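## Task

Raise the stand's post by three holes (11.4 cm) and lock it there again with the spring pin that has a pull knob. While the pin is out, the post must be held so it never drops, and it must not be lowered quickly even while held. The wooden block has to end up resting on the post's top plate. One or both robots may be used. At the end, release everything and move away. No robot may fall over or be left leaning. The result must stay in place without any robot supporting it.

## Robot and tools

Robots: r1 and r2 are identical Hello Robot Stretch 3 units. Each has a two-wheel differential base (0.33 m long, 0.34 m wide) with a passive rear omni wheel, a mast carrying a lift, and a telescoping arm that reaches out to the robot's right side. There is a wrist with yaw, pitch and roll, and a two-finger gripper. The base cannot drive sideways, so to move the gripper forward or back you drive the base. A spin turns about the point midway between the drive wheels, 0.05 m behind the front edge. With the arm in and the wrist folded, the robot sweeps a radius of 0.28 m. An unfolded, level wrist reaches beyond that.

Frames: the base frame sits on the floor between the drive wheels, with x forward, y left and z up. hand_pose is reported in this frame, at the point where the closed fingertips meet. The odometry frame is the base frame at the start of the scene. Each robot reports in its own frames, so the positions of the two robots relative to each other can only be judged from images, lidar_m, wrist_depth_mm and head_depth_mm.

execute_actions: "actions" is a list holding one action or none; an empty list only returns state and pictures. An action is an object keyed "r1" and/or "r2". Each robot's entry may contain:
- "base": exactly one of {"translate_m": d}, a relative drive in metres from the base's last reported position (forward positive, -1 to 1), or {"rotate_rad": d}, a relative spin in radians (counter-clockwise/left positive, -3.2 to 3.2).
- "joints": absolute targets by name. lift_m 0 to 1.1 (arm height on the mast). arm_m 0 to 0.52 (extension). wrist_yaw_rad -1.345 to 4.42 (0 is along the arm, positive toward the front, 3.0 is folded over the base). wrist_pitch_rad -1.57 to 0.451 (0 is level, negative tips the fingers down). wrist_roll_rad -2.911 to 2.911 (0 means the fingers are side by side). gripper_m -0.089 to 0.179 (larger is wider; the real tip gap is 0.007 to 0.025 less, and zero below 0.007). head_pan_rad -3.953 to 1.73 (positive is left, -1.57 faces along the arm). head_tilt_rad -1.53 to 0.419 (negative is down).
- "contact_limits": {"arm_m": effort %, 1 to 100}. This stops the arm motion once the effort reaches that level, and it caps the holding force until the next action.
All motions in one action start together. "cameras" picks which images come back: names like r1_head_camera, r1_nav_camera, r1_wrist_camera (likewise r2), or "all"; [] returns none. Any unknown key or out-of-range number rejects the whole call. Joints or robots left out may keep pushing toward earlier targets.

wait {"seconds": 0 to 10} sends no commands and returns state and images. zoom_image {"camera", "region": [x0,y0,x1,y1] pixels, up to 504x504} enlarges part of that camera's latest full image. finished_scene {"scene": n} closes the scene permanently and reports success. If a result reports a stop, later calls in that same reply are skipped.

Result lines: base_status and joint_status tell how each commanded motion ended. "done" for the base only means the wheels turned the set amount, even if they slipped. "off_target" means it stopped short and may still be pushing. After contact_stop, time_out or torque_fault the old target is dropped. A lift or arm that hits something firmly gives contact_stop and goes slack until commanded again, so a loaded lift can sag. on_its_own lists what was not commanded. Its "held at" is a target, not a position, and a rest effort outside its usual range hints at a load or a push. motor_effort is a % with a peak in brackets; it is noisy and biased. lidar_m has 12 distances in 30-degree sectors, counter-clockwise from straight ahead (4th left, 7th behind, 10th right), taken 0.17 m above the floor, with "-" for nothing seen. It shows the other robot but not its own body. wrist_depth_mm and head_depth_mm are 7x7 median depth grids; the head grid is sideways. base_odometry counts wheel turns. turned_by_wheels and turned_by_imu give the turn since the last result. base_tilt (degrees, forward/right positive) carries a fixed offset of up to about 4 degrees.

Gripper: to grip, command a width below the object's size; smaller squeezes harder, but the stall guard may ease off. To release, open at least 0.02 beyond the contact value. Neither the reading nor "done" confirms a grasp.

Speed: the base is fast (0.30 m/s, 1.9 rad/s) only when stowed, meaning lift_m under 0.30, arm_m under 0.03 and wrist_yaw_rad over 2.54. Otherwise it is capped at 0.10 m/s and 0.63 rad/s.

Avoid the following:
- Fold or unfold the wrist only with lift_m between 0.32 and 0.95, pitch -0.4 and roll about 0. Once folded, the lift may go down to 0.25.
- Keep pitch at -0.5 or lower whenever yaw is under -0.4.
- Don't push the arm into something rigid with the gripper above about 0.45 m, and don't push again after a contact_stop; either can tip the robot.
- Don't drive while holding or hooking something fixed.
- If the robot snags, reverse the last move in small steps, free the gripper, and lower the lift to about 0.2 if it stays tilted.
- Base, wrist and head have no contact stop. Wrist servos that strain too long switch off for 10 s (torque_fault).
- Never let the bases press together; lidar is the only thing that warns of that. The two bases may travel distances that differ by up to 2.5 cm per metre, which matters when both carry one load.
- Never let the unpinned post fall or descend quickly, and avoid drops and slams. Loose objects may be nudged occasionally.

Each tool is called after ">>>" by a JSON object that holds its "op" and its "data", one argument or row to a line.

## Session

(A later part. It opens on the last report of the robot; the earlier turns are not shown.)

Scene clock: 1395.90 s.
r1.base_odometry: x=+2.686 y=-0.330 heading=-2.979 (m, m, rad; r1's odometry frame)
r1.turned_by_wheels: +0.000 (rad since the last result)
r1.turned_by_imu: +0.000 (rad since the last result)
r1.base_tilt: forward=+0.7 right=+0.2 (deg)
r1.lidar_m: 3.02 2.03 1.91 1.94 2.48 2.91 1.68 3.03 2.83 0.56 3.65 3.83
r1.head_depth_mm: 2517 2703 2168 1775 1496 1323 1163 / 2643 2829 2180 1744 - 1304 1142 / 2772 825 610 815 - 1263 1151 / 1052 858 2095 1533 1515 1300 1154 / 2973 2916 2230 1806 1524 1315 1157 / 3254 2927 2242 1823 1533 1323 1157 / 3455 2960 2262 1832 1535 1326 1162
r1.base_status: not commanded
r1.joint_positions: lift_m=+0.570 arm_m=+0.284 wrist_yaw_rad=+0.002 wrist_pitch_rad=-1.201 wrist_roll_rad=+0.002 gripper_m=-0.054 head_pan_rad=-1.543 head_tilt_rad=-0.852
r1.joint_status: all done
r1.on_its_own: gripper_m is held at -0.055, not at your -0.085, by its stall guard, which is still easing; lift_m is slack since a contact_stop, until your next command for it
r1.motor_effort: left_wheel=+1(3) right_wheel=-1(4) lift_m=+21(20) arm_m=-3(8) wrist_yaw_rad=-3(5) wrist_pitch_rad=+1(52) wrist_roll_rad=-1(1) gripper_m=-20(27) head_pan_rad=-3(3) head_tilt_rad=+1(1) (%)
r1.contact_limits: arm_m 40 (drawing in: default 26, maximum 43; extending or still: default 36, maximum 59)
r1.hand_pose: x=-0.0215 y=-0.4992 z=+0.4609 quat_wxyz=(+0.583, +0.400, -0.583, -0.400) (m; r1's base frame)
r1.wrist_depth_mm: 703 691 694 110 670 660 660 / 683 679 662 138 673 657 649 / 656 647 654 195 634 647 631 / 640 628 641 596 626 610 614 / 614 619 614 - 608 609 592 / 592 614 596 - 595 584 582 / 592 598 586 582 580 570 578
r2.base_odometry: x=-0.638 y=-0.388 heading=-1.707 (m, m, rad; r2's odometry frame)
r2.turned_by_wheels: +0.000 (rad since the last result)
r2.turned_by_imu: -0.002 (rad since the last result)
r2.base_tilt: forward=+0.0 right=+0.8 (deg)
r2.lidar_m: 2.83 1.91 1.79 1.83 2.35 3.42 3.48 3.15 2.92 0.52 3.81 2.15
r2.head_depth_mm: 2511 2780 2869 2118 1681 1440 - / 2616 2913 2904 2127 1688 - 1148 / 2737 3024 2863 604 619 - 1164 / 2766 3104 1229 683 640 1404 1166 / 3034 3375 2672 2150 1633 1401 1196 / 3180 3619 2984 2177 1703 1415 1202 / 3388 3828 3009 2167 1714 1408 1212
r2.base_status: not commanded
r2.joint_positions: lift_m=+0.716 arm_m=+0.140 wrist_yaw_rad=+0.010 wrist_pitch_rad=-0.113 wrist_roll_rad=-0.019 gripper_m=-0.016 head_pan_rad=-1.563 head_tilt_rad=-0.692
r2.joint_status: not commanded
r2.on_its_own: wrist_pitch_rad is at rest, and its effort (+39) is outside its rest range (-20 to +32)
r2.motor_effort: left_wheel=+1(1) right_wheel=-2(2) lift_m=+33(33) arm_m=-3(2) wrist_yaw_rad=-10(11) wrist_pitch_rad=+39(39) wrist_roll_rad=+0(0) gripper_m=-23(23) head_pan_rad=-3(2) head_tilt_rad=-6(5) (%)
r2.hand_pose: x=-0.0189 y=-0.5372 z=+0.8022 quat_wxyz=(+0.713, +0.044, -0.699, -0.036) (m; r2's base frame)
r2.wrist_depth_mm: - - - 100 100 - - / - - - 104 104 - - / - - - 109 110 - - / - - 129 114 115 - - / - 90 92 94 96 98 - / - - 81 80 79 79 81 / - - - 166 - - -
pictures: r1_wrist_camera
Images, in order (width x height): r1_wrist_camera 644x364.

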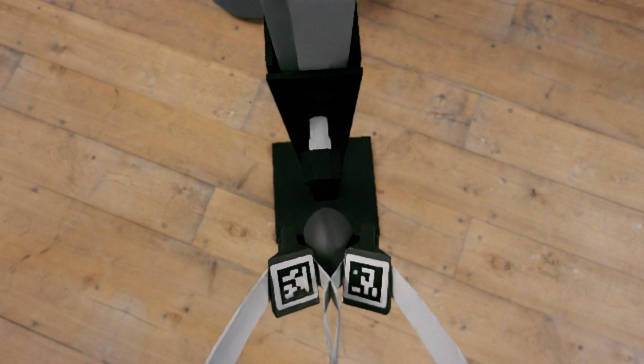

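>>> {"op": "execute_actions", "data": {
  "actions": [
    {"r1": {"joints": {"gripper_m": 0.045, "lift_m": 0.566}}}
  ],
  "cameras": []
}}

>>> {"op": "execute_actions", "data": {
  "actions": [
    {"r1": {"joints": {"arm_m": 0.334}, "contact_limits": {"arm_m": 12}}}
  ],
  "cameras": ["r1_wrist_camera"]
}}

>>> {"op": "execute_actions", "data": {
  "actions": [
    {"r1": {"joints": {"gripper_m": -0.085}}}
  ],
  "cameras": []
}}

>>> {"op": "execute_actions", "data": {
  "actions": [
    {"r1": {"joints": {"arm_m": 0.304}, "contact_limits": {"arm_m": 40}}}
  ],
  "cameras": ["r1_wrist_camera"]
}}

>>> {"op": "execute_actions", "data": {
  "actions": [
    {"r2": {"joints": {"lift_m": 0.700}}}
  ],
  "cameras": []
}}

>>> {"op": "execute_actions", "data": {
  "actions": [
    {"r1": {"joints": {"arm_m": 0.326, "gripper_m": 0.045}, "contact_limits": {"arm_m": 20}}}
  ],
  "cameras": ["r1_wrist_camera"]
}}

Scene clock: 1437.23 s.
r1.base_odometry: x=+2.686 y=-0.330 heading=-2.979 (m, m, rad; r1's odometry frame)
r1.turned_by_wheels: +0.000 (rad since the last result)
r1.turned_by_imu: +0.000 (rad since the last result)
r1.base_tilt: forward=+0.7 right=+0.3 (deg)
r1.lidar_m: 3.04 2.03 1.91 1.94 2.48 2.90 1.68 3.02 2.83 0.56 3.66 3.83
r1.head_depth_mm: 2540 2712 2187 1770 1495 1321 1159 / 2649 2843 2167 1737 - 1301 1145 / 2762 827 610 813 - 1264 1153 / 1050 857 2074 1531 1517 1303 1152 / 2976 2894 2228 1808 1526 1313 1154 / 3269 2938 2246 1826 1527 1319 1158 / 3452 2950 2253 1823 1543 1323 1165
r1.base_status: not commanded
r1.joint_positions: lift_m=+0.566 arm_m=+0.284 wrist_yaw_rad=+0.002 wrist_pitch_rad=-1.202 wrist_roll_rad=+0.002 gripper_m=+0.045 head_pan_rad=-1.543 head_tilt_rad=-0.852
r1.joint_status: all done
r1.motor_effort: left_wheel=+0(1) right_wheel=-1(1) lift_m=+18(17) arm_m=-3(3) wrist_yaw_rad=-4(3) wrist_pitch_rad=+1(1) wrist_roll_rad=-1(1) gripper_m=+0(80) head_pan_rad=-3(3) head_tilt_rad=+1(0) (%)
r1.hand_pose: x=-0.0215 y=-0.4991 z=+0.4572 quat_wxyz=(+0.583, +0.400, -0.583, -0.400) (m; r1's base frame)
r1.wrist_depth_mm: 675 676 674 110 676 661 648 / 672 660 661 133 654 658 634 / 643 661 635 184 630 638 630 / 628 637 628 623 604 611 619 / 611 605 613 592 603 596 597 / 590 599 596 588 - 587 577 / 593 587 580 578 582 568 576
r2.base_odometry: x=-0.638 y=-0.388 heading=-1.707 (m, m, rad; r2's odometry frame)
r2.turned_by_wheels: +0.000 (rad since the last result)
r2.turned_by_imu: -0.001 (rad since the last result)
r2.base_tilt: forward=+0.1 right=+0.8 (deg)
r2.lidar_m: 2.83 1.92 1.79 1.83 2.34 3.41 3.48 3.16 2.92 0.52 3.83 2.15
r2.head_depth_mm: 2476 2761 2897 2107 1681 1442 - / 2650 2944 2894 2106 1680 - 1150 / 2709 3009 2923 603 618 - 1162 / 2785 3081 1232 685 641 1402 1180 / 3038 3431 2668 2154 1633 1415 1203 / 3162 3672 2924 2171 1713 1420 1203 / 3325 3854 2996 2187 1715 1417 1202
r2.base_status: not commanded
r2.joint_positions: lift_m=+0.716 arm_m=+0.140 wrist_yaw_rad=+0.010 wrist_pitch_rad=-0.113 wrist_roll_rad=-0.019 gripper_m=-0.016 head_pan_rad=-1.563 head_tilt_rad=-0.692
r2.joint_status: not commanded
r2.on_its_own: wrist_pitch_rad is at rest, and its effort (+39) is outside its rest range (-20 to +32)
r2.motor_effort: left_wheel=+1(1) right_wheel=-2(2) lift_m=+33(33) arm_m=-2(3) wrist_yaw_rad=-11(11) wrist_pitch_rad=+39(39) wrist_roll_rad=+0(0) gripper_m=-23(23) head_pan_rad=-2(3) head_tilt_rad=-5(6) (%)
r2.hand_pose: x=-0.0189 y=-0.5372 z=+0.8022 quat_wxyz=(+0.713, +0.044, -0.699, -0.036) (m; r2's base frame)
r2.wrist_depth_mm: - - - 100 100 - - / - - - 104 104 - - / - - - 109 110 - - / - - 129 114 116 - - / - 90 92 94 96 98 - / - - 81 80 79 80 81 / - - - 167 - - -
pictures: none
No camera images: the call's "cameras" was empty. Leave "cameras" out to get every camera's image.

Scene clock: 1438.70 s.
r1.base_odometry: x=+2.686 y=-0.330 heading=-2.979 (m, m, rad; r1's odometry frame)
r1.turned_by_wheels: +0.000 (rad since the last result)
r1.turned_by_imu: +0.000 (rad since the last result)
r1.base_tilt: forward=+0.6 right=+0.4 (deg)
r1.lidar_m: 3.02 2.03 1.91 1.95 2.48 2.90 1.68 3.04 2.84 0.56 3.67 3.85
r1.head_depth_mm: 2536 2701 2168 1784 1504 1296 1164 / 2654 2833 2190 1785 - 1305 1146 / 2750 826 608 756 1416 1264 1149 / 1053 856 2075 1536 1508 1300 1151 / 2960 2907 2218 1823 1520 1315 1157 / 3226 2961 2253 1824 1533 1317 1162 / 3448 2955 2265 1831 1545 1332 1161
r1.base_status: not commanded
r1.joint_positions: lift_m=+0.566 arm_m=+0.334 wrist_yaw_rad=+0.002 wrist_pitch_rad=-1.202 wrist_roll_rad=+0.002 gripper_m=+0.045 head_pan_rad=-1.543 head_tilt_rad=-0.852
r1.joint_status: all done
r1.motor_effort: left_wheel=+1(1) right_wheel=+0(1) lift_m=+17(18) arm_m=+4(5) wrist_yaw_rad=-3(3) wrist_pitch_rad=+0(0) wrist_roll_rad=-1(1) gripper_m=+0(0) head_pan_rad=-3(3) head_tilt_rad=+0(0) (%)
r1.contact_limits: arm_m 12 (drawing in: default 26, maximum 43; extending or still: default 36, maximum 59)
r1.hand_pose: x=-0.0215 y=-0.5485 z=+0.4572 quat_wxyz=(+0.583, +0.400, -0.583, -0.400) (m; r1's base frame)
r1.wrist_depth_mm: 685 695 - - 665 658 657 / 661 662 52 51 646 649 633 / 639 645 639 71 628 647 633 / 629 633 623 119 628 613 616 / 612 611 603 595 602 590 604 / 608 596 589 584 - 585 588 / 583 585 581 577 576 567 574
r2.base_odometry: x=-0.638 y=-0.388 heading=-1.707 (m, m, rad; r2's odometry frame)
r2.turned_by_wheels: +0.000 (rad since the last result)
r2.turned_by_imu: +0.000 (rad since the last result)
r2.base_tilt: forward=+0.0 right=+0.8 (deg)
r2.lidar_m: 2.82 1.92 1.80 1.83 2.34 3.42 3.49 3.13 2.92 0.52 3.84 2.15
r2.head_depth_mm: 2506 2797 2859 2118 1685 1441 - / 2604 2881 2906 2144 1669 - 1142 / 2705 2984 2955 604 617 - 1155 / 2764 3128 1237 684 640 1403 1175 / 3009 3385 2680 2174 1638 1410 1204 / 3116 3649 2987 2160 1715 1413 1206 / 3313 3731 2982 2180 1717 1421 1206
r2.base_status: not commanded
r2.joint_positions: lift_m=+0.716 arm_m=+0.140 wrist_yaw_rad=+0.010 wrist_pitch_rad=-0.113 wrist_roll_rad=-0.019 gripper_m=-0.016 head_pan_rad=-1.563 head_tilt_rad=-0.692
r2.joint_status: not commanded
r2.on_its_own: wrist_pitch_rad is at rest, and its effort (+39) is outside its rest range (-20 to +32)
r2.motor_effort: left_wheel=+1(1) right_wheel=-2(1) lift_m=+33(33) arm_m=-2(3) wrist_yaw_rad=-11(11) wrist_pitch_rad=+39(39) wrist_roll_rad=+0(0) gripper_m=-23(23) head_pan_rad=-2(3) head_tilt_rad=-6(5) (%)
r2.hand_pose: x=-0.0189 y=-0.5372 z=+0.8022 quat_wxyz=(+0.713, +0.044, -0.699, -0.036) (m; r2's base frame)
r2.wrist_depth_mm: - - - 100 100 - - / - - - 104 104 - - / - - - 109 110 - - / - - 129 114 116 - - / - 90 92 94 96 98 - / - - 81 80 79 80 81 / - - - 167 - - -
pictures: r1_wrist_camera
Images, in order (width x height): r1_wrist_camera 644x364.

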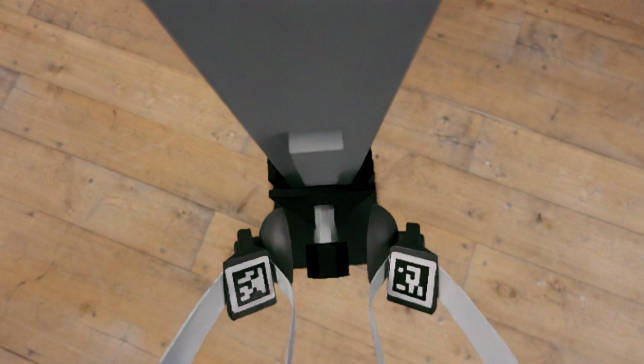

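Scene clock: 1440.50 s.
r1.base_odometry: x=+2.686 y=-0.330 heading=-2.979 (m, m, rad; r1's odometry frame)
r1.turned_by_wheels: +0.000 (rad since the last result)
r1.turned_by_imu: +0.000 (rad since the last result)
r1.base_tilt: forward=+0.6 right=+0.3 (deg)
r1.lidar_m: 3.00 2.03 1.91 1.94 2.48 2.91 1.68 3.04 2.83 0.56 3.67 3.84
r1.head_depth_mm: 2528 2704 2168 1780 1501 1298 1161 / 2646 2828 2191 1781 - 1301 1144 / 2764 825 611 755 1416 1265 1150 / 1053 859 2082 1532 1506 1296 1151 / 2935 2927 2238 1819 1522 1316 1157 / 3229 2936 2238 1824 1530 1323 1159 / 3466 2986 2246 1832 1546 1327 1164
r1.base_status: not commanded
r1.joint_positions: lift_m=+0.566 arm_m=+0.334 wrist_yaw_rad=+0.002 wrist_pitch_rad=-1.197 wrist_roll_rad=+0.001 gripper_m=-0.083 head_pan_rad=-1.543 head_tilt_rad=-0.852
r1.joint_status: all done
r1.motor_effort: left_wheel=+2(1) right_wheel=-2(1) lift_m=+18(18) arm_m=+3(4) wrist_yaw_rad=-2(3) wrist_pitch_rad=-2(1) wrist_roll_rad=-1(1) gripper_m=-39(100) head_pan_rad=-3(3) head_tilt_rad=+1(1) (%)
r1.hand_pose: x=-0.0215 y=-0.5498 z=+0.4575 quat_wxyz=(+0.584, +0.399, -0.584, -0.399) (m; r1's base frame)
r1.wrist_depth_mm: 686 705 - - 661 669 676 / 674 689 52 50 633 648 642 / 648 654 632 69 617 632 626 / 635 622 621 120 602 609 615 / 613 598 608 162 601 590 594 / 602 590 583 586 589 587 568 / 587 571 581 581 582 578 579
r2.base_odometry: x=-0.638 y=-0.388 heading=-1.707 (m, m, rad; r2's odometry frame)
r2.turned_by_wheels: +0.000 (rad since the last result)
r2.turned_by_imu: +0.000 (rad since the last result)
r2.base_tilt: forward=+0.0 right=+0.7 (deg)
r2.lidar_m: 2.82 1.93 1.80 1.83 2.34 3.42 3.47 3.13 2.93 0.52 3.82 2.16
r2.head_depth_mm: 2521 2748 2873 2120 1684 1439 - / 2624 2882 2936 2126 1689 - 1149 / 2769 3095 2918 603 618 - 1158 / 2746 3098 1239 682 640 1409 1167 / 3038 3363 2664 2149 1633 1401 1202 / 3166 3644 3005 2180 1721 1418 1205 / 3330 3774 2979 2174 1717 1405 1210
r2.base_status: not commanded
r2.joint_positions: lift_m=+0.716 arm_m=+0.140 wrist_yaw_rad=+0.010 wrist_pitch_rad=-0.113 wrist_roll_rad=-0.019 gripper_m=-0.016 head_pan_rad=-1.563 head_tilt_rad=-0.692
r2.joint_status: not commanded
r2.on_its_own: wrist_pitch_rad is at rest, and its effort (+40) is outside its rest range (-20 to +32)
r2.motor_effort: left_wheel=+1(1) right_wheel=-2(2) lift_m=+33(33) arm_m=-3(3) wrist_yaw_rad=-11(11) wrist_pitch_rad=+40(39) wrist_roll_rad=+0(0) gripper_m=-23(22) head_pan_rad=-2(3) head_tilt_rad=-5(5) (%)
r2.hand_pose: x=-0.0189 y=-0.5372 z=+0.8022 quat_wxyz=(+0.713, +0.044, -0.699, -0.036) (m; r2's base frame)
r2.wrist_depth_mm: - - - 100 100 - - / - - - 104 104 - - / - - - 109 110 - - / - - 129 114 116 - - / - 90 92 94 96 98 - / - - 81 80 79 80 81 / - - - 167 - - -
pictures: none
No camera images: the call's "cameras" was empty. Leave "cameras" out to get every camera's image.

Scene clock: 1441.70 s.
r1.base_odometry: x=+2.686 y=-0.330 heading=-2.979 (m, m, rad; r1's odometry frame)
r1.turned_by_wheels: +0.000 (rad since the last result)
r1.turned_by_imu: +0.000 (rad since the last result)
r1.base_tilt: forward=+0.6 right=+0.3 (deg)
r1.lidar_m: 3.01 2.03 1.91 1.94 2.48 2.90 1.68 3.01 2.84 0.56 3.67 3.84
r1.head_depth_mm: 2527 2710 2173 1776 1504 1320 1161 / 2662 2820 2187 1783 - 1302 1146 / 2758 824 610 788 - 1265 1149 / 1048 859 2083 1527 1503 1301 1153 / 2963 2901 2227 1815 1522 1316 1159 / 3274 2927 2248 1820 1528 1323 1160 / 3448 2948 2256 1833 1539 1326 1159
r1.base_status: not commanded
r1.joint_positions: lift_m=+0.566 arm_m=+0.305 wrist_yaw_rad=+0.002 wrist_pitch_rad=-1.105 wrist_roll_rad=+0.001 gripper_m=-0.076 head_pan_rad=-1.543 head_tilt_rad=-0.852
r1.joint_status: all done
r1.on_its_own: gripper_m is held at -0.078, not at your -0.085, by its stall guard, which is still easing; wrist_pitch_rad is at rest, and its effort (-43) is outside its rest range (-20 to +32)
r1.motor_effort: left_wheel=+2(2) right_wheel=-1(2) lift_m=+19(19) arm_m=-8(9) wrist_yaw_rad=-3(4) wrist_pitch_rad=-43(44) wrist_roll_rad=+0(0) gripper_m=-33(39) head_pan_rad=-3(3) head_tilt_rad=+0(1) (%)
r1.contact_limits: arm_m 40 (drawing in: default 26, maximum 43; extending or still: default 36, maximum 59)
r1.hand_pose: x=-0.0214 y=-0.5433 z=+0.4651 quat_wxyz=(+0.602, +0.371, -0.602, -0.371) (m; r1's base frame)
r1.wrist_depth_mm: 766 754 64 60 718 732 726 / 722 709 697 76 675 699 692 / 691 685 679 99 683 679 657 / 659 675 642 141 650 628 642 / 626 628 634 214 610 614 597 / 601 601 602 573 590 584 580 / 577 591 575 564 578 566 563
r2.base_odometry: x=-0.638 y=-0.388 heading=-1.707 (m, m, rad; r2's odometry frame)
r2.turned_by_wheels: +0.000 (rad since the last result)
r2.turned_by_imu: +0.000 (rad since the last result)
r2.base_tilt: forward=+0.0 right=+0.8 (deg)
r2.lidar_m: 2.83 1.92 1.80 1.83 2.34 3.42 3.49 3.17 2.91 0.52 3.83 2.16
r2.head_depth_mm: 2522 2731 2854 2117 1680 1441 - / 2607 2906 2867 2140 1688 - 1149 / 2718 3025 2910 602 620 - 1157 / 2778 3096 1230 685 639 1401 1163 / 3015 3426 2645 2159 1643 1405 1199 / 3183 3600 2974 2157 1716 1407 1197 / 3370 3870 3022 2147 1715 1422 1209
r2.base_status: not commanded
r2.joint_positions: lift_m=+0.716 arm_m=+0.140 wrist_yaw_rad=+0.010 wrist_pitch_rad=-0.113 wrist_roll_rad=-0.019 gripper_m=-0.016 head_pan_rad=-1.563 head_tilt_rad=-0.692
r2.joint_status: not commanded
r2.on_its_own: wrist_pitch_rad is at rest, and its effort (+39) is outside its rest range (-20 to +32)
r2.motor_effort: left_wheel=+0(1) right_wheel=-2(2) lift_m=+33(33) arm_m=-3(3) wrist_yaw_rad=-11(10) wrist_pitch_rad=+39(39) wrist_roll_rad=+0(0) gripper_m=-22(23) head_pan_rad=-3(3) head_tilt_rad=-6(6) (%)
r2.hand_pose: x=-0.0189 y=-0.5372 z=+0.8022 quat_wxyz=(+0.713, +0.044, -0.699, -0.036) (m; r2's base frame)
r2.wrist_depth_mm: - - - 100 100 - - / - - - 105 104 - - / - - - 109 110 - - / - - 129 114 116 - - / - 90 92 94 96 98 - / - - 81 80 79 80 81 / - - - 167 - - -
pictures: r1_wrist_camera
Images, in order (width x height): r1_wrist_camera 644x364.

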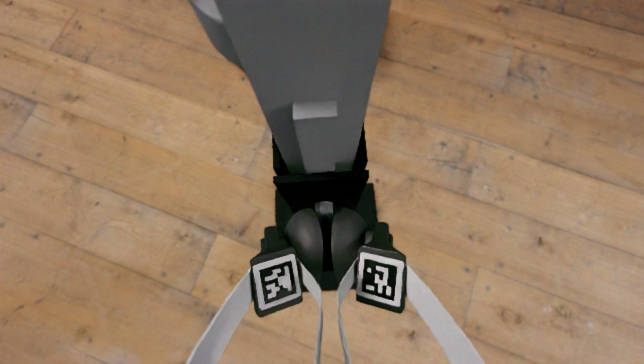

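Scene clock: 1442.57 s.
r1.base_odometry: x=+2.686 y=-0.330 heading=-2.979 (m, m, rad; r1's odometry frame)
r1.turned_by_wheels: +0.000 (rad since the last result)
r1.turned_by_imu: +0.000 (rad since the last result)
r1.base_tilt: forward=+0.6 right=+0.2 (deg)
r1.lidar_m: 3.02 2.03 1.91 1.94 2.48 2.90 1.68 3.02 2.83 0.56 3.65 3.84
r1.head_depth_mm: 2532 2710 2179 1772 1501 1323 1158 / 2662 2820 2184 1782 - 1306 1144 / 2726 2756 610 789 - 1261 1147 / 1055 871 2086 1531 1516 1300 1157 / 2926 2908 2223 1806 1522 1313 1153 / 3279 2921 2238 1821 1528 1323 1159 / 3457 2978 2252 1836 1542 1331 1163
r1.base_status: not commanded
r1.joint_positions: lift_m=+0.566 arm_m=+0.305 wrist_yaw_rad=+0.002 wrist_pitch_rad=-1.105 wrist_roll_rad=+0.001 gripper_m=-0.073 head_pan_rad=-1.543 head_tilt_rad=-0.852
r1.joint_status: not commanded
r1.on_its_own: gripper_m is held at -0.074, not at your -0.085, by its stall guard, which is still easing; wrist_pitch_rad is at rest, and its effort (-43) is outside its rest range (-20 to +32)
r1.motor_effort: left_wheel=+2(1) right_wheel=-1(2) lift_m=+19(19) arm_m=-8(8) wrist_yaw_rad=-3(3) wrist_pitch_rad=-43(43) wrist_roll_rad=+0(0) gripper_m=-33(34) head_pan_rad=-4(3) head_tilt_rad=+2(1) (%)
r1.hand_pose: x=-0.0214 y=-0.5433 z=+0.4651 quat_wxyz=(+0.602, +0.371, -0.602, -0.371) (m; r1's base frame)
r1.wrist_depth_mm: 752 739 64 60 730 732 712 / 737 714 706 76 699 693 701 / 677 691 667 100 656 672 668 / 652 656 641 140 628 635 648 / 640 633 621 - 606 609 600 / 607 588 600 584 585 575 583 / 580 567 579 572 572 561 558
r2.base_odometry: x=-0.638 y=-0.388 heading=-1.707 (m, m, rad; r2's odometry frame)
r2.turned_by_wheels: +0.000 (rad since the last result)
r2.turned_by_imu: +0.000 (rad since the last result)
r2.base_tilt: forward=+0.0 right=+0.8 (deg)
r2.lidar_m: 2.82 1.92 1.80 1.82 2.34 3.42 3.50 3.14 2.92 0.52 3.85 2.16
r2.head_depth_mm: 2515 2740 2861 2138 1672 1424 - / 2574 2889 2915 2123 1635 - 1142 / 2738 3025 2907 607 634 - 1150 / 2845 3137 1228 686 638 1405 1168 / 3022 3383 2661 2167 1639 1399 1195 / 3133 3664 2958 2187 1707 1420 1211 / 3361 3801 2954 2209 1717 1416 1200
r2.base_status: not commanded
r2.joint_positions: lift_m=+0.700 arm_m=+0.140 wrist_yaw_rad=+0.010 wrist_pitch_rad=-0.058 wrist_roll_rad=-0.019 gripper_m=-0.016 head_pan_rad=-1.563 head_tilt_rad=-0.692
r2.joint_status: all done
r2.motor_effort: left_wheel=+1(1) right_wheel=-2(2) lift_m=+18(32) arm_m=-3(2) wrist_yaw_rad=-11(12) wrist_pitch_rad=+20(39) wrist_roll_rad=+0(0) gripper_m=-22(23) head_pan_rad=-3(3) head_tilt_rad=-5(6) (%)
r2.hand_pose: x=-0.0188 y=-0.5397 z=+0.8001 quat_wxyz=(+0.714, +0.025, -0.700, -0.017) (m; r2's base frame)
r2.wrist_depth_mm: - - - 104 104 - - / - - - 107 107 - - / - - - 111 112 - - / - - 122 115 116 - - / - 80 81 83 86 88 99 / - - - 153 - - - / - - - 162 - - -
pictures: none
No camera images: the call's "cameras" was empty. Leave "cameras" out to get every camera's image.

Scene clock: 1444.23 s.
r1.base_odometry: x=+2.686 y=-0.330 heading=-2.979 (m, m, rad; r1's odometry frame)
r1.turned_by_wheels: +0.000 (rad since the last result)
r1.turned_by_imu: +0.000 (rad since the last result)
r1.base_tilt: forward=+0.6 right=+0.3 (deg)
r1.lidar_m: 3.02 2.03 1.91 1.94 2.48 2.90 1.68 3.03 2.83 0.56 3.64 3.85
r1.head_depth_mm: 2527 2692 2179 1778 1501 1318 1159 / 2656 2799 2179 1780 - 1301 1144 / 2736 2738 609 765 - 1261 1146 / 1054 874 2076 1523 1516 1302 1150 / 2947 2912 2234 1807 1523 1319 1159 / 3283 2950 2251 1831 1528 1320 1157 / 3474 2941 2275 1837 1538 1325 1165
r1.base_status: not commanded
r1.joint_positions: lift_m=+0.566 arm_m=+0.326 wrist_yaw_rad=+0.002 wrist_pitch_rad=-1.201 wrist_roll_rad=+0.001 gripper_m=+0.045 head_pan_rad=-1.543 head_tilt_rad=-0.852
r1.joint_status: all done
r1.motor_effort: left_wheel=+1(2) right_wheel=-1(2) lift_m=+18(19) arm_m=+3(6) wrist_yaw_rad=-3(3) wrist_pitch_rad=+0(43) wrist_roll_rad=+0(0) gripper_m=+0(80) head_pan_rad=-3(3) head_tilt_rad=+0(1) (%)
r1.contact_limits: arm_m 20 (drawing in: default 26, maximum 43; extending or still: default 36, maximum 59)
r1.hand_pose: x=-0.0215 y=-0.5407 z=+0.4572 quat_wxyz=(+0.583, +0.400, -0.583, -0.400) (m; r1's base frame)
r1.wrist_depth_mm: 678 685 50 49 667 671 675 / 658 669 645 64 644 650 631 / 651 643 629 89 631 619 631 / 626 629 632 141 617 629 607 / 619 625 604 579 604 591 604 / 598 600 588 593 - 573 580 / 577 589 577 570 566 568 557
r2.base_odometry: x=-0.638 y=-0.388 heading=-1.707 (m, m, rad; r2's odometry frame)
r2.turned_by_wheels: +0.000 (rad since the last result)
r2.turned_by_imu: +0.000 (rad since the last result)
r2.base_tilt: forward=+0.0 right=+0.8 (deg)
r2.lidar_m: 2.83 1.92 1.79 1.83 2.34 3.42 3.48 3.15 2.93 0.52 3.81 2.16
r2.head_depth_mm: 2500 2797 2906 2140 1681 1420 - / 2612 2884 2928 2126 1640 - 1145 / 2740 3034 2930 604 634 - 1151 / 2763 3104 1226 688 642 1405 1170 / 3030 3422 2670 2177 1631 1400 1198 / 3170 3605 2956 2182 1708 1419 1209 / 3405 3816 2982 2185 1703 1409 1204
r2.base_status: not commanded
r2.joint_positions: lift_m=+0.700 arm_m=+0.140 wrist_yaw_rad=+0.010 wrist_pitch_rad=-0.058 wrist_roll_rad=-0.019 gripper_m=-0.016 head_pan_rad=-1.563 head_tilt_rad=-0.692
r2.joint_status: not commanded
r2.motor_effort: left_wheel=+1(0) right_wheel=-2(2) lift_m=+18(18) arm_m=-3(3) wrist_yaw_rad=-11(11) wrist_pitch_rad=+20(21) wrist_roll_rad=+0(0) gripper_m=-22(23) head_pan_rad=-2(3) head_tilt_rad=-5(6) (%)
r2.hand_pose: x=-0.0188 y=-0.5397 z=+0.8001 quat_wxyz=(+0.714, +0.025, -0.700, -0.017) (m; r2's base frame)
r2.wrist_depth_mm: - - - 104 104 - - / - - - 107 108 - - / - - - 111 112 - - / - - 122 114 116 - - / - 80 81 83 85 88 99 / - - - 153 - - - / - - - 162 - - -
pictures: r1_wrist_camera
Images, in order (width x height): r1_wrist_camera 644x364.

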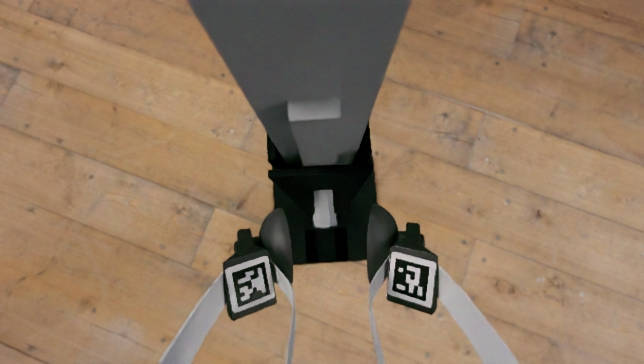

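>>> {"op": "execute_actions", "data": {
  "actions": [
    {"r1": {"joints": {"lift_m": 0.561, "arm_m": 0.334}, "contact_limits": {"arm_m": 12}}, "r2": {"joints": {"lift_m": 0.717}}}
  ],
  "cameras": ["r1_wrist_camera"]
}}

Scene clock: 1498.80 s.
r1.base_odometry: x=+2.686 y=-0.330 heading=-2.979 (m, m, rad; r1's odometry frame)
r1.turned_by_wheels: +0.000 (rad since the last result)
r1.turned_by_imu: +0.000 (rad since the last result)
r1.base_tilt: forward=+0.6 right=+0.2 (deg)
r1.lidar_m: 3.00 2.03 1.91 1.94 2.48 2.90 1.68 3.01 2.83 0.56 3.67 3.84
r1.head_depth_mm: 2525 2698 2175 1770 1501 1295 1158 / 2667 2830 2177 1781 - 1301 1143 / 2749 827 609 756 1415 1265 1151 / 1050 858 2079 1535 1509 1299 1154 / 2953 2918 2213 1816 1519 1314 1155 / 3255 2917 2245 1826 1539 1322 1159 / 3439 2961 2271 1825 1545 1322 1161
r1.base_status: not commanded
r1.joint_positions: lift_m=+0.561 arm_m=+0.334 wrist_yaw_rad=+0.002 wrist_pitch_rad=-1.202 wrist_roll_rad=+0.001 gripper_m=+0.045 head_pan_rad=-1.543 head_tilt_rad=-0.852
r1.joint_status: all done
r1.motor_effort: left_wheel=+1(1) right_wheel=-1(2) lift_m=+18(20) arm_m=+4(4) wrist_yaw_rad=-3(3) wrist_pitch_rad=+0(0) wrist_roll_rad=+0(0) gripper_m=+0(0) head_pan_rad=-4(3) head_tilt_rad=+1(0) (%)
r1.contact_limits: arm_m 12 (drawing in: default 26, maximum 43; extending or still: default 36, maximum 59)
r1.hand_pose: x=-0.0215 y=-0.5485 z=+0.4522 quat_wxyz=(+0.583, +0.400, -0.583, -0.400) (m; r1's base frame)
r1.wrist_depth_mm: 691 686 - - 648 649 665 / 661 651 53 51 645 645 635 / 638 639 632 66 635 640 610 / 627 635 618 115 606 615 612 / 589 606 604 537 600 593 601 / 591 592 585 574 - 583 585 / 582 570 570 572 560 564 558
r2.base_odometry: x=-0.638 y=-0.388 heading=-1.707 (m, m, rad; r2's odometry frame)
r2.turned_by_wheels: +0.000 (rad since the last result)
r2.turned_by_imu: -0.001 (rad since the last result)
r2.base_tilt: forward=+0.0 right=+0.8 (deg)
r2.lidar_m: 2.81 1.92 1.80 1.82 2.34 3.42 3.48 3.17 2.92 0.52 3.82 2.16
r2.head_depth_mm: 2520 2781 2866 2134 1684 1447 - / 2616 2944 2886 2136 1680 - 1148 / 2767 3047 2938 604 618 - 1156 / 2788 3092 1225 686 642 1388 1176 / 3014 3366 2678 2138 1632 1407 1198 / 3155 3611 2939 2179 1724 1405 1203 / 3357 3803 2998 2182 1723 1418 1206
r2.base_status: not commanded
r2.joint_positions: lift_m=+0.716 arm_m=+0.140 wrist_yaw_rad=+0.010 wrist_pitch_rad=-0.113 wrist_roll_rad=-0.019 gripper_m=-0.016 head_pan_rad=-1.563 head_tilt_rad=-0.692
r2.joint_status: all done
r2.on_its_own: wrist_pitch_rad is at rest, and its effort (+40) is outside its rest range (-20 to +32)
r2.motor_effort: left_wheel=+1(1) right_wheel=-1(2) lift_m=+33(32) arm_m=-3(3) wrist_yaw_rad=-11(11) wrist_pitch_rad=+40(40) wrist_roll_rad=+0(0) gripper_m=-23(23) head_pan_rad=-2(2) head_tilt_rad=-6(5) (%)
r2.hand_pose: x=-0.0189 y=-0.5372 z=+0.8022 quat_wxyz=(+0.713, +0.044, -0.699, -0.036) (m; r2's base frame)
r2.wrist_depth_mm: - - - 100 100 - - / - - - 105 104 - - / - - - 109 110 - - / - - 128 114 116 - - / - 90 92 94 96 98 - / - - 81 80 79 80 81 / - - - 167 - - -
pictures: r1_wrist_camera
Images, in order (width x height): r1_wrist_camera 644x364.

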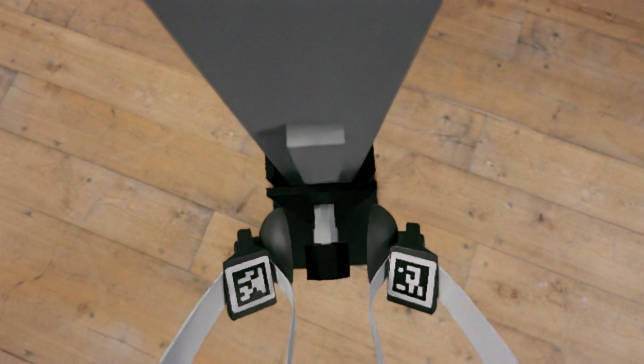

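>>> {"op": "execute_actions", "data": {
  "actions": [
    {"r1": {"joints": {"gripper_m": -0.089}}}
  ],
  "cameras": []
}}

>>> {"op": "execute_actions", "data": {
  "actions": [
    {"r1": {"joints": {"arm_m": 0.288}, "contact_limits": {"arm_m": 40}}}
  ],
  "cameras": ["r1_wrist_camera"]
}}

>>> {"op": "execute_actions", "data": {
  "actions": [
    {"r2": {"joints": {"lift_m": 0.728}}}
  ],
  "cameras": []
}}

Scene clock: 1506.10 s.
r1.base_odometry: x=+2.686 y=-0.330 heading=-2.979 (m, m, rad; r1's odometry frame)
r1.turned_by_wheels: +0.000 (rad since the last result)
r1.turned_by_imu: +0.000 (rad since the last result)
r1.base_tilt: forward=+0.6 right=+0.2 (deg)
r1.lidar_m: 3.01 2.03 1.91 1.94 2.48 2.90 1.68 3.04 2.83 0.56 3.66 3.84
r1.head_depth_mm: 2544 2694 2169 1778 1503 1309 1155 / 2639 2833 2180 1785 - 1303 1150 / 2756 826 609 756 1415 1261 1151 / 1056 859 2075 1532 1505 1301 1151 / 2955 2913 2230 1798 1523 1316 1158 / 3264 2905 2247 1812 1532 1322 1160 / 3479 2951 2260 1827 1539 1327 1166
r1.base_status: not commanded
r1.joint_positions: lift_m=+0.561 arm_m=+0.334 wrist_yaw_rad=+0.002 wrist_pitch_rad=-1.197 wrist_roll_rad=+0.001 gripper_m=-0.087 head_pan_rad=-1.543 head_tilt_rad=-0.852
r1.joint_status: all done
r1.motor_effort: left_wheel=+2(1) right_wheel=-2(2) lift_m=+23(23) arm_m=+2(4) wrist_yaw_rad=-3(3) wrist_pitch_rad=-2(2) wrist_roll_rad=+0(0) gripper_m=-41(100) head_pan_rad=-3(3) head_tilt_rad=+1(1) (%)
r1.hand_pose: x=-0.0215 y=-0.5500 z=+0.4523 quat_wxyz=(+0.584, +0.399, -0.584, -0.398) (m; r1's base frame)
r1.wrist_depth_mm: 682 680 - - 659 663 658 / 660 661 52 50 637 645 649 / 642 638 624 66 633 622 619 / 627 630 628 113 613 613 611 / 612 611 606 158 596 590 592 / 592 577 587 567 589 580 571 / 587 578 563 566 576 570 555
r2.base_odometry: x=-0.638 y=-0.388 heading=-1.707 (m, m, rad; r2's odometry frame)
r2.turned_by_wheels: +0.000 (rad since the last result)
r2.turned_by_imu: -0.001 (rad since the last result)
r2.base_tilt: forward=+0.0 right=+0.8 (deg)
r2.lidar_m: 2.83 1.92 1.80 1.83 2.34 3.41 3.48 3.15 2.93 0.52 3.81 2.16
r2.head_depth_mm: 2499 2758 2885 2134 1675 1429 - / 2592 2951 2919 2146 1693 - 1146 / 2761 3086 2899 604 618 - 1160 / 2794 3105 1232 683 640 1397 1171 / 3033 3409 2682 2152 1624 1418 1192 / 3210 3620 2945 2162 1720 1414 1204 / 3421 3834 3001 2168 1717 1414 1205
r2.base_status: not commanded
r2.joint_positions: lift_m=+0.716 arm_m=+0.140 wrist_yaw_rad=+0.010 wrist_pitch_rad=-0.113 wrist_roll_rad=-0.019 gripper_m=-0.016 head_pan_rad=-1.563 head_tilt_rad=-0.692
r2.joint_status: not commanded
r2.on_its_own: wrist_pitch_rad is at rest, and its effort (+40) is outside its rest range (-20 to +32)
r2.motor_effort: left_wheel=+1(1) right_wheel=-2(2) lift_m=+33(34) arm_m=-3(3) wrist_yaw_rad=-10(11) wrist_pitch_rad=+40(39) wrist_roll_rad=+0(0) gripper_m=-22(22) head_pan_rad=-2(3) head_tilt_rad=-5(6) (%)
r2.hand_pose: x=-0.0189 y=-0.5372 z=+0.8022 quat_wxyz=(+0.713, +0.044, -0.699, -0.036) (m; r2's base frame)
r2.wrist_depth_mm: - - - 100 100 - - / - - - 104 104 - - / - - - 109 110 - - / - - 129 114 116 - - / - 90 92 93 96 98 - / - - 81 80 79 80 81 / - - - 167 - - -
pictures: none
No camera images: the call's "cameras" was empty. Leave "cameras" out to get every camera's image.

Scene clock: 1507.53 s.
r1.base_odometry: x=+2.686 y=-0.330 heading=-2.979 (m, m, rad; r1's odometry frame)
r1.turned_by_wheels: +0.000 (rad since the last result)
r1.turned_by_imu: +0.000 (rad since the last result)
r1.base_tilt: forward=+0.6 right=+0.2 (deg)
r1.lidar_m: 3.03 2.03 1.91 1.94 2.48 2.90 1.68 3.03 2.83 0.56 3.64 3.85
r1.head_depth_mm: 2521 2722 2184 1789 1497 1317 1158 / 2631 2812 2174 1728 - 1302 1146 / 2725 826 610 814 - 1267 1146 / 1052 858 2095 1525 1508 1301 1151 / 2987 2908 2231 1812 1532 1316 1155 / 3257 2939 2242 1818 1531 1322 1160 / 3465 2966 2258 1836 1540 1329 1163
r1.base_status: not commanded
r1.joint_positions: lift_m=+0.561 arm_m=+0.289 wrist_yaw_rad=+0.002 wrist_pitch_rad=-1.070 wrist_roll_rad=+0.001 gripper_m=-0.080 head_pan_rad=-1.543 head_tilt_rad=-0.852
r1.joint_status: all done
r1.on_its_own: gripper_m is held at -0.082, not at your -0.089, by its stall guard, which is still easing; wrist_pitch_rad is at rest, and its effort (-59) is outside its rest range (-20 to +32)
r1.motor_effort: left_wheel=+1(1) right_wheel=-3(2) lift_m=+18(24) arm_m=-8(10) wrist_yaw_rad=-3(3) wrist_pitch_rad=-59(59) wrist_roll_rad=+0(0) gripper_m=-36(41) head_pan_rad=-3(3) head_tilt_rad=+1(1) (%)
r1.contact_limits: arm_m 40 (drawing in: default 26, maximum 43; extending or still: default 36, maximum 59)
r1.hand_pose: x=-0.0214 y=-0.5355 z=+0.4635 quat_wxyz=(+0.608, +0.361, -0.608, -0.360) (m; r1's base frame)
r1.wrist_depth_mm: 769 763 593 75 751 750 731 / 757 738 735 90 703 704 701 / 699 692 687 125 677 661 659 / 669 651 660 162 635 650 627 / 624 628 638 - 624 615 599 / 588 602 606 578 586 583 575 / 580 579 570 568 563 557 561
r2.base_odometry: x=-0.638 y=-0.388 heading=-1.707 (m, m, rad; r2's odometry frame)
r2.turned_by_wheels: +0.000 (rad since the last result)
r2.turned_by_imu: +0.000 (rad since the last result)
r2.base_tilt: forward=+0.0 right=+0.8 (deg)
r2.lidar_m: 2.83 1.92 1.80 1.83 2.34 3.42 3.49 3.15 2.92 0.52 3.83 2.16
r2.head_depth_mm: 2478 2774 2857 2121 1674 1449 - / 2603 2886 2903 2149 1685 - 1142 / 2756 3039 2933 603 621 - 1158 / 2777 3097 1230 684 641 1406 1168 / 3012 3394 2656 2146 1631 1407 1202 / 3166 3559 2990 2170 1717 1403 1194 / 3376 3785 2973 2187 1706 1417 1207
r2.base_status: not commanded
r2.joint_positions: lift_m=+0.716 arm_m=+0.140 wrist_yaw_rad=+0.010 wrist_pitch_rad=-0.113 wrist_roll_rad=-0.019 gripper_m=-0.016 head_pan_rad=-1.563 head_tilt_rad=-0.692
r2.joint_status: not commanded
r2.on_its_own: wrist_pitch_rad is at rest, and its effort (+40) is outside its rest range (-20 to +32)
r2.motor_effort: left_wheel=+1(0) right_wheel=-2(2) lift_m=+33(33) arm_m=-2(3) wrist_yaw_rad=-11(11) wrist_pitch_rad=+40(39) wrist_roll_rad=+0(0) gripper_m=-23(22) head_pan_rad=-3(3) head_tilt_rad=-5(5) (%)
r2.hand_pose: x=-0.0189 y=-0.5372 z=+0.8022 quat_wxyz=(+0.713, +0.044, -0.699, -0.036) (m; r2's base frame)
r2.wrist_depth_mm: - - - 100 100 - - / - - - 104 104 - - / - - - 109 110 - - / - - 129 114 115 - - / - 90 92 94 96 98 - / - - 81 80 79 80 81 / - - - 167 - - -
pictures: r1_wrist_camera
Images, in order (width x height): r1_wrist_camera 644x364.

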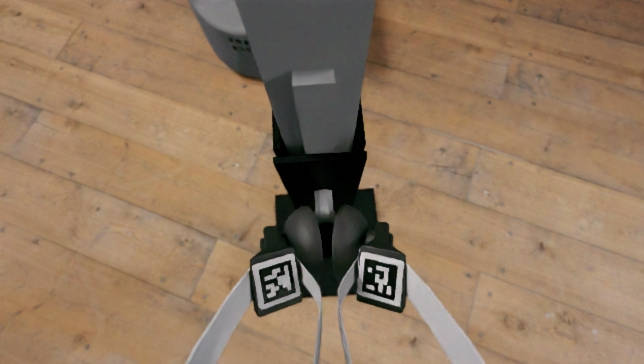

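Scene clock: 1508.30 s.
r1.base_odometry: x=+2.686 y=-0.330 heading=-2.979 (m, m, rad; r1's odometry frame)
r1.turned_by_wheels: +0.000 (rad since the last result)
r1.turned_by_imu: +0.000 (rad since the last result)
r1.base_tilt: forward=+0.6 right=+0.3 (deg)
r1.lidar_m: 3.01 2.03 1.91 1.94 2.48 2.90 1.68 3.02 2.83 0.56 3.67 3.84
r1.head_depth_mm: 2526 2715 2169 1770 1500 1314 1159 / 2641 2823 2183 1738 - 1304 1146 / 2768 833 610 810 - 1264 1148 / 1036 853 2081 1536 1507 1304 1155 / 2954 2913 2240 1810 1531 1312 1158 / 3238 2905 2239 1826 1535 1322 1157 / 3472 2947 2270 1829 1535 1329 1168
r1.base_status: not commanded
r1.joint_positions: lift_m=+0.561 arm_m=+0.289 wrist_yaw_rad=+0.002 wrist_pitch_rad=-1.070 wrist_roll_rad=+0.001 gripper_m=-0.076 head_pan_rad=-1.543 head_tilt_rad=-0.852
r1.joint_status: not commanded
r1.on_its_own: gripper_m is held at -0.078, not at your -0.089, by its stall guard, which is still easing; wrist_pitch_rad is at rest, and its effort (-59) is outside its rest range (-20 to +32)
r1.motor_effort: left_wheel=+2(2) right_wheel=-2(2) lift_m=+18(18) arm_m=-8(8) wrist_yaw_rad=-3(3) wrist_pitch_rad=-59(59) wrist_roll_rad=+0(0) gripper_m=-35(36) head_pan_rad=-3(3) head_tilt_rad=+1(1) (%)
r1.hand_pose: x=-0.0214 y=-0.5355 z=+0.4635 quat_wxyz=(+0.608, +0.361, -0.608, -0.360) (m; r1's base frame)
r1.wrist_depth_mm: 771 777 587 75 742 733 747 / 758 742 715 90 703 714 691 / 700 689 697 125 676 677 655 / 671 657 667 165 631 637 629 / 634 626 627 - 609 594 599 / 603 599 614 582 585 588 577 / 582 571 562 561 558 565 550
r2.base_odometry: x=-0.638 y=-0.388 heading=-1.707 (m, m, rad; r2's odometry frame)
r2.turned_by_wheels: +0.000 (rad since the last result)
r2.turned_by_imu: +0.000 (rad since the last result)
r2.base_tilt: forward=+0.0 right=+0.8 (deg)
r2.lidar_m: 2.83 1.93 1.80 1.83 2.34 3.41 3.48 3.15 2.93 0.52 3.84 2.15
r2.head_depth_mm: 2520 2806 2925 2117 1684 - - / 2605 2913 2893 2138 1690 - 1164 / 2743 3070 2936 600 613 - 1160 / 2760 3111 1223 679 636 1406 1167 / 2972 3300 2655 2169 1630 1405 1196 / 3226 3593 3015 2179 1707 1413 1207 / 3352 3800 2968 2180 1724 1415 1206
r2.base_status: not commanded
r2.joint_positions: lift_m=+0.727 arm_m=+0.140 wrist_yaw_rad=+0.010 wrist_pitch_rad=-0.143 wrist_roll_rad=-0.019 gripper_m=-0.016 head_pan_rad=-1.563 head_tilt_rad=-0.692
r2.joint_status: all done
r2.on_its_own: wrist_pitch_rad is at rest, and its effort (+50) is outside its rest range (-20 to +32)
r2.motor_effort: left_wheel=+0(0) right_wheel=-2(2) lift_m=+35(35) arm_m=-2(3) wrist_yaw_rad=-11(11) wrist_pitch_rad=+50(50) wrist_roll_rad=+0(0) gripper_m=-23(24) head_pan_rad=-3(3) head_tilt_rad=-5(5) (%)
r2.hand_pose: x=-0.0189 y=-0.5355 z=+0.8057 quat_wxyz=(+0.712, +0.055, -0.698, -0.047) (m; r2's base frame)
r2.wrist_depth_mm: - - - 99 99 - - / - - - 103 104 - - / - - - 109 110 - - / - - 135 114 116 - - / - 97 99 101 103 105 - / - - 83 83 81 82 83 / - - - 172 - - -
pictures: none
No camera images: the call's "cameras" was empty. Leave "cameras" out to get every camera's image.

>>> {"op": "execute_actions", "data": {
  "actions": [
    {"r1": {"joints": {"arm_m": 0.274, "gripper_m": -0.088}, "contact_limits": {"arm_m": 40}}, "r2": {"joints": {"lift_m": 0.717}}}
  ],
  "cameras": ["r1_wrist_camera"]
}}

>>> {"op": "execute_actions", "data": {
  "actions": [
    {"r2": {"joints": {"lift_m": 0.728}}}
  ],
  "cameras": []
}}

Scene clock: 1516.03 s.
r1.base_odometry: x=+2.686 y=-0.330 heading=-2.979 (m, m, rad; r1's odometry frame)
r1.turned_by_wheels: +0.000 (rad since the last result)
r1.turned_by_imu: -0.001 (rad since the last result)
r1.base_tilt: forward=+0.5 right=+0.3 (deg)
r1.lidar_m: 3.01 2.03 1.91 1.94 2.48 2.89 1.68 3.04 2.83 0.56 3.66 3.83
r1.head_depth_mm: 2523 2717 2168 1776 1503 1321 1161 / 2633 2829 2177 1743 - 1311 1143 / 2769 836 610 813 - 1265 1150 / 1051 857 2069 1530 1504 1301 1158 / 2947 2910 2226 1816 1522 1316 1156 / 3245 2934 2241 1817 1533 1324 1159 / 3455 2936 2264 1832 1538 1325 1162
r1.base_status: not commanded
r1.joint_positions: lift_m=+0.561 arm_m=+0.274 wrist_yaw_rad=+0.003 wrist_pitch_rad=-1.202 wrist_roll_rad=+0.001 gripper_m=-0.086 head_pan_rad=-1.543 head_tilt_rad=-0.852
r1.joint_status: all done
r1.motor_effort: left_wheel=+1(4) right_wheel=-1(5) lift_m=+19(19) arm_m=-3(4) wrist_yaw_rad=-3(5) wrist_pitch_rad=+1(21) wrist_roll_rad=+0(0) gripper_m=-32(100) head_pan_rad=-3(3) head_tilt_rad=+1(1) (%)
r1.contact_limits: arm_m 40 (drawing in: default 26, maximum 43; extending or still: default 36, maximum 59)
r1.hand_pose: x=-0.0214 y=-0.4892 z=+0.4522 quat_wxyz=(+0.584, +0.400, -0.583, -0.400) (m; r1's base frame)
r1.wrist_depth_mm: 676 677 658 124 660 660 657 / 662 663 643 155 652 630 646 / 651 636 635 209 629 629 617 / 619 625 614 600 607 607 610 / 632 601 604 - 606 602 588 / 587 591 591 - 590 579 574 / 577 571 571 579 567 566 565
r2.base_odometry: x=-0.638 y=-0.388 heading=-1.707 (m, m, rad; r2's odometry frame)
r2.turned_by_wheels: +0.000 (rad since the last result)
r2.turned_by_imu: -0.002 (rad since the last result)
r2.base_tilt: forward=+0.1 right=+0.7 (deg)
r2.lidar_m: 2.82 1.92 1.80 1.83 2.34 3.42 3.48 3.14 2.92 0.52 3.82 2.16
r2.head_depth_mm: 2509 2824 2907 2138 1675 1437 - / 2634 2893 2931 2129 1685 - 1147 / 2741 3061 2939 606 624 - 1159 / 2782 3065 1237 684 641 1413 1168 / 3013 3367 2679 2169 1635 1404 1192 / 3180 3651 2969 2155 1705 1414 1200 / 3387 3852 2990 2169 1727 1419 1207
r2.base_status: not commanded
r2.joint_positions: lift_m=+0.717 arm_m=+0.140 wrist_yaw_rad=+0.010 wrist_pitch_rad=-0.131 wrist_roll_rad=-0.019 gripper_m=-0.016 head_pan_rad=-1.563 head_tilt_rad=-0.692
r2.joint_status: all done
r2.on_its_own: wrist_pitch_rad is held at -0.160, not at your +0.000, by its stall guard, which is not easing now
r2.motor_effort: left_wheel=+1(0) right_wheel=-2(2) lift_m=+14(25) arm_m=-3(3) wrist_yaw_rad=-11(10) wrist_pitch_rad=-9(10) wrist_roll_rad=+0(0) gripper_m=-23(23) head_pan_rad=-3(3) head_tilt_rad=-6(5) (%)
r2.hand_pose: x=-0.0189 y=-0.5362 z=+0.7987 quat_wxyz=(+0.713, +0.051, -0.698, -0.043) (m; r2's base frame)
r2.wrist_depth_mm: - - - 100 100 - - / - - - 105 105 - - / - - - 109 111 - - / - - 130 115 116 - - / - 92 93 95 97 99 - / - - 82 81 80 81 82 / - - - 170 - - -
pictures: r1_wrist_camera
Images, in order (width x height): r1_wrist_camera 644x364.

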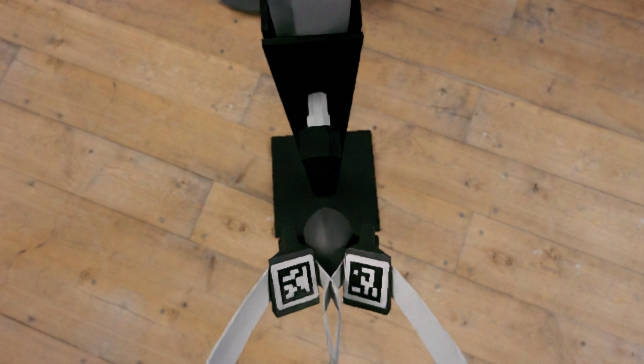

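Scene clock: 1516.80 s.
r1.base_odometry: x=+2.686 y=-0.330 heading=-2.979 (m, m, rad; r1's odometry frame)
r1.turned_by_wheels: +0.000 (rad since the last result)
r1.turned_by_imu: +0.000 (rad since the last result)
r1.base_tilt: forward=+0.6 right=+0.2 (deg)
r1.lidar_m: 2.99 2.03 1.91 1.95 2.48 2.91 1.68 3.01 2.83 0.56 3.65 3.84
r1.head_depth_mm: 2539 2722 2186 1774 1500 1316 1159 / 2634 2840 2184 1728 - 1306 1146 / 2754 833 609 814 - 1267 1149 / 1035 850 2089 1539 1506 1301 1155 / 2936 2915 2239 1805 1528 1317 1157 / 3289 2919 2237 1817 1531 1316 1160 / 3467 2945 2254 1830 1538 1327 1164
r1.base_status: not commanded
r1.joint_positions: lift_m=+0.561 arm_m=+0.274 wrist_yaw_rad=+0.003 wrist_pitch_rad=-1.202 wrist_roll_rad=+0.001 gripper_m=-0.083 head_pan_rad=-1.543 head_tilt_rad=-0.852
r1.joint_status: not commanded
r1.motor_effort: left_wheel=+1(0) right_wheel=+0(0) lift_m=+18(18) arm_m=-3(3) wrist_yaw_rad=-4(4) wrist_pitch_rad=+0(0) wrist_roll_rad=+0(0) gripper_m=-31(32) head_pan_rad=-3(3) head_tilt_rad=+1(1) (%)
r1.hand_pose: x=-0.0214 y=-0.4892 z=+0.4522 quat_wxyz=(+0.584, +0.400, -0.583, -0.400) (m; r1's base frame)
r1.wrist_depth_mm: 665 668 677 123 660 647 665 / 659 656 660 155 646 629 630 / 646 635 631 211 624 625 622 / 620 616 627 610 609 618 604 / 617 617 599 - 593 596 591 / 603 605 587 - 581 587 578 / 576 575 568 572 572 575 563
r2.base_odometry: x=-0.638 y=-0.388 heading=-1.707 (m, m, rad; r2's odometry frame)
r2.turned_by_wheels: +0.000 (rad since the last result)
r2.turned_by_imu: +0.000 (rad since the last result)
r2.base_tilt: forward=+0.0 right=+0.8 (deg)
r2.lidar_m: 2.82 1.92 1.80 1.83 2.33 3.41 3.48 3.16 2.93 0.52 3.81 2.15
r2.head_depth_mm: 2523 2766 2935 2134 1698 - - / 2623 2920 2868 2139 1689 - 1165 / 2714 3050 2915 603 618 - 1163 / 2795 3068 1235 683 641 1397 1162 / 3032 3369 2683 2160 1632 1404 1203 / 3148 3611 2911 2165 1718 1415 1202 / 3336 3746 2995 2190 1729 1413 1212
r2.base_status: not commanded
r2.joint_positions: lift_m=+0.728 arm_m=+0.140 wrist_yaw_rad=+0.010 wrist_pitch_rad=-0.167 wrist_roll_rad=-0.019 gripper_m=-0.016 head_pan_rad=-1.563 head_tilt_rad=-0.692
r2.joint_status: all done
r2.on_its_own: wrist_pitch_rad is held at -0.160, not at your +0.000, by its stall guard, which is not easing now
r2.motor_effort: left_wheel=+0(1) right_wheel=-2(2) lift_m=+27(28) arm_m=-2(3) wrist_yaw_rad=-11(11) wrist_pitch_rad=+3(9) wrist_roll_rad=+0(0) gripper_m=-22(23) head_pan_rad=-3(2) head_tilt_rad=-5(5) (%)
r2.hand_pose: x=-0.0189 y=-0.5339 z=+0.8000 quat_wxyz=(+0.712, +0.063, -0.697, -0.055) (m; r2's base frame)
r2.wrist_depth_mm: - - - 98 98 - - / - - - 103 103 - - / - - - 108 110 - - / - - 133 114 116 - - / - 97 99 100 102 104 - / - - 83 83 82 82 83 / - - - 176 - - -
pictures: none
No camera images: the call's "cameras" was empty. Leave "cameras" out to get every camera's image.


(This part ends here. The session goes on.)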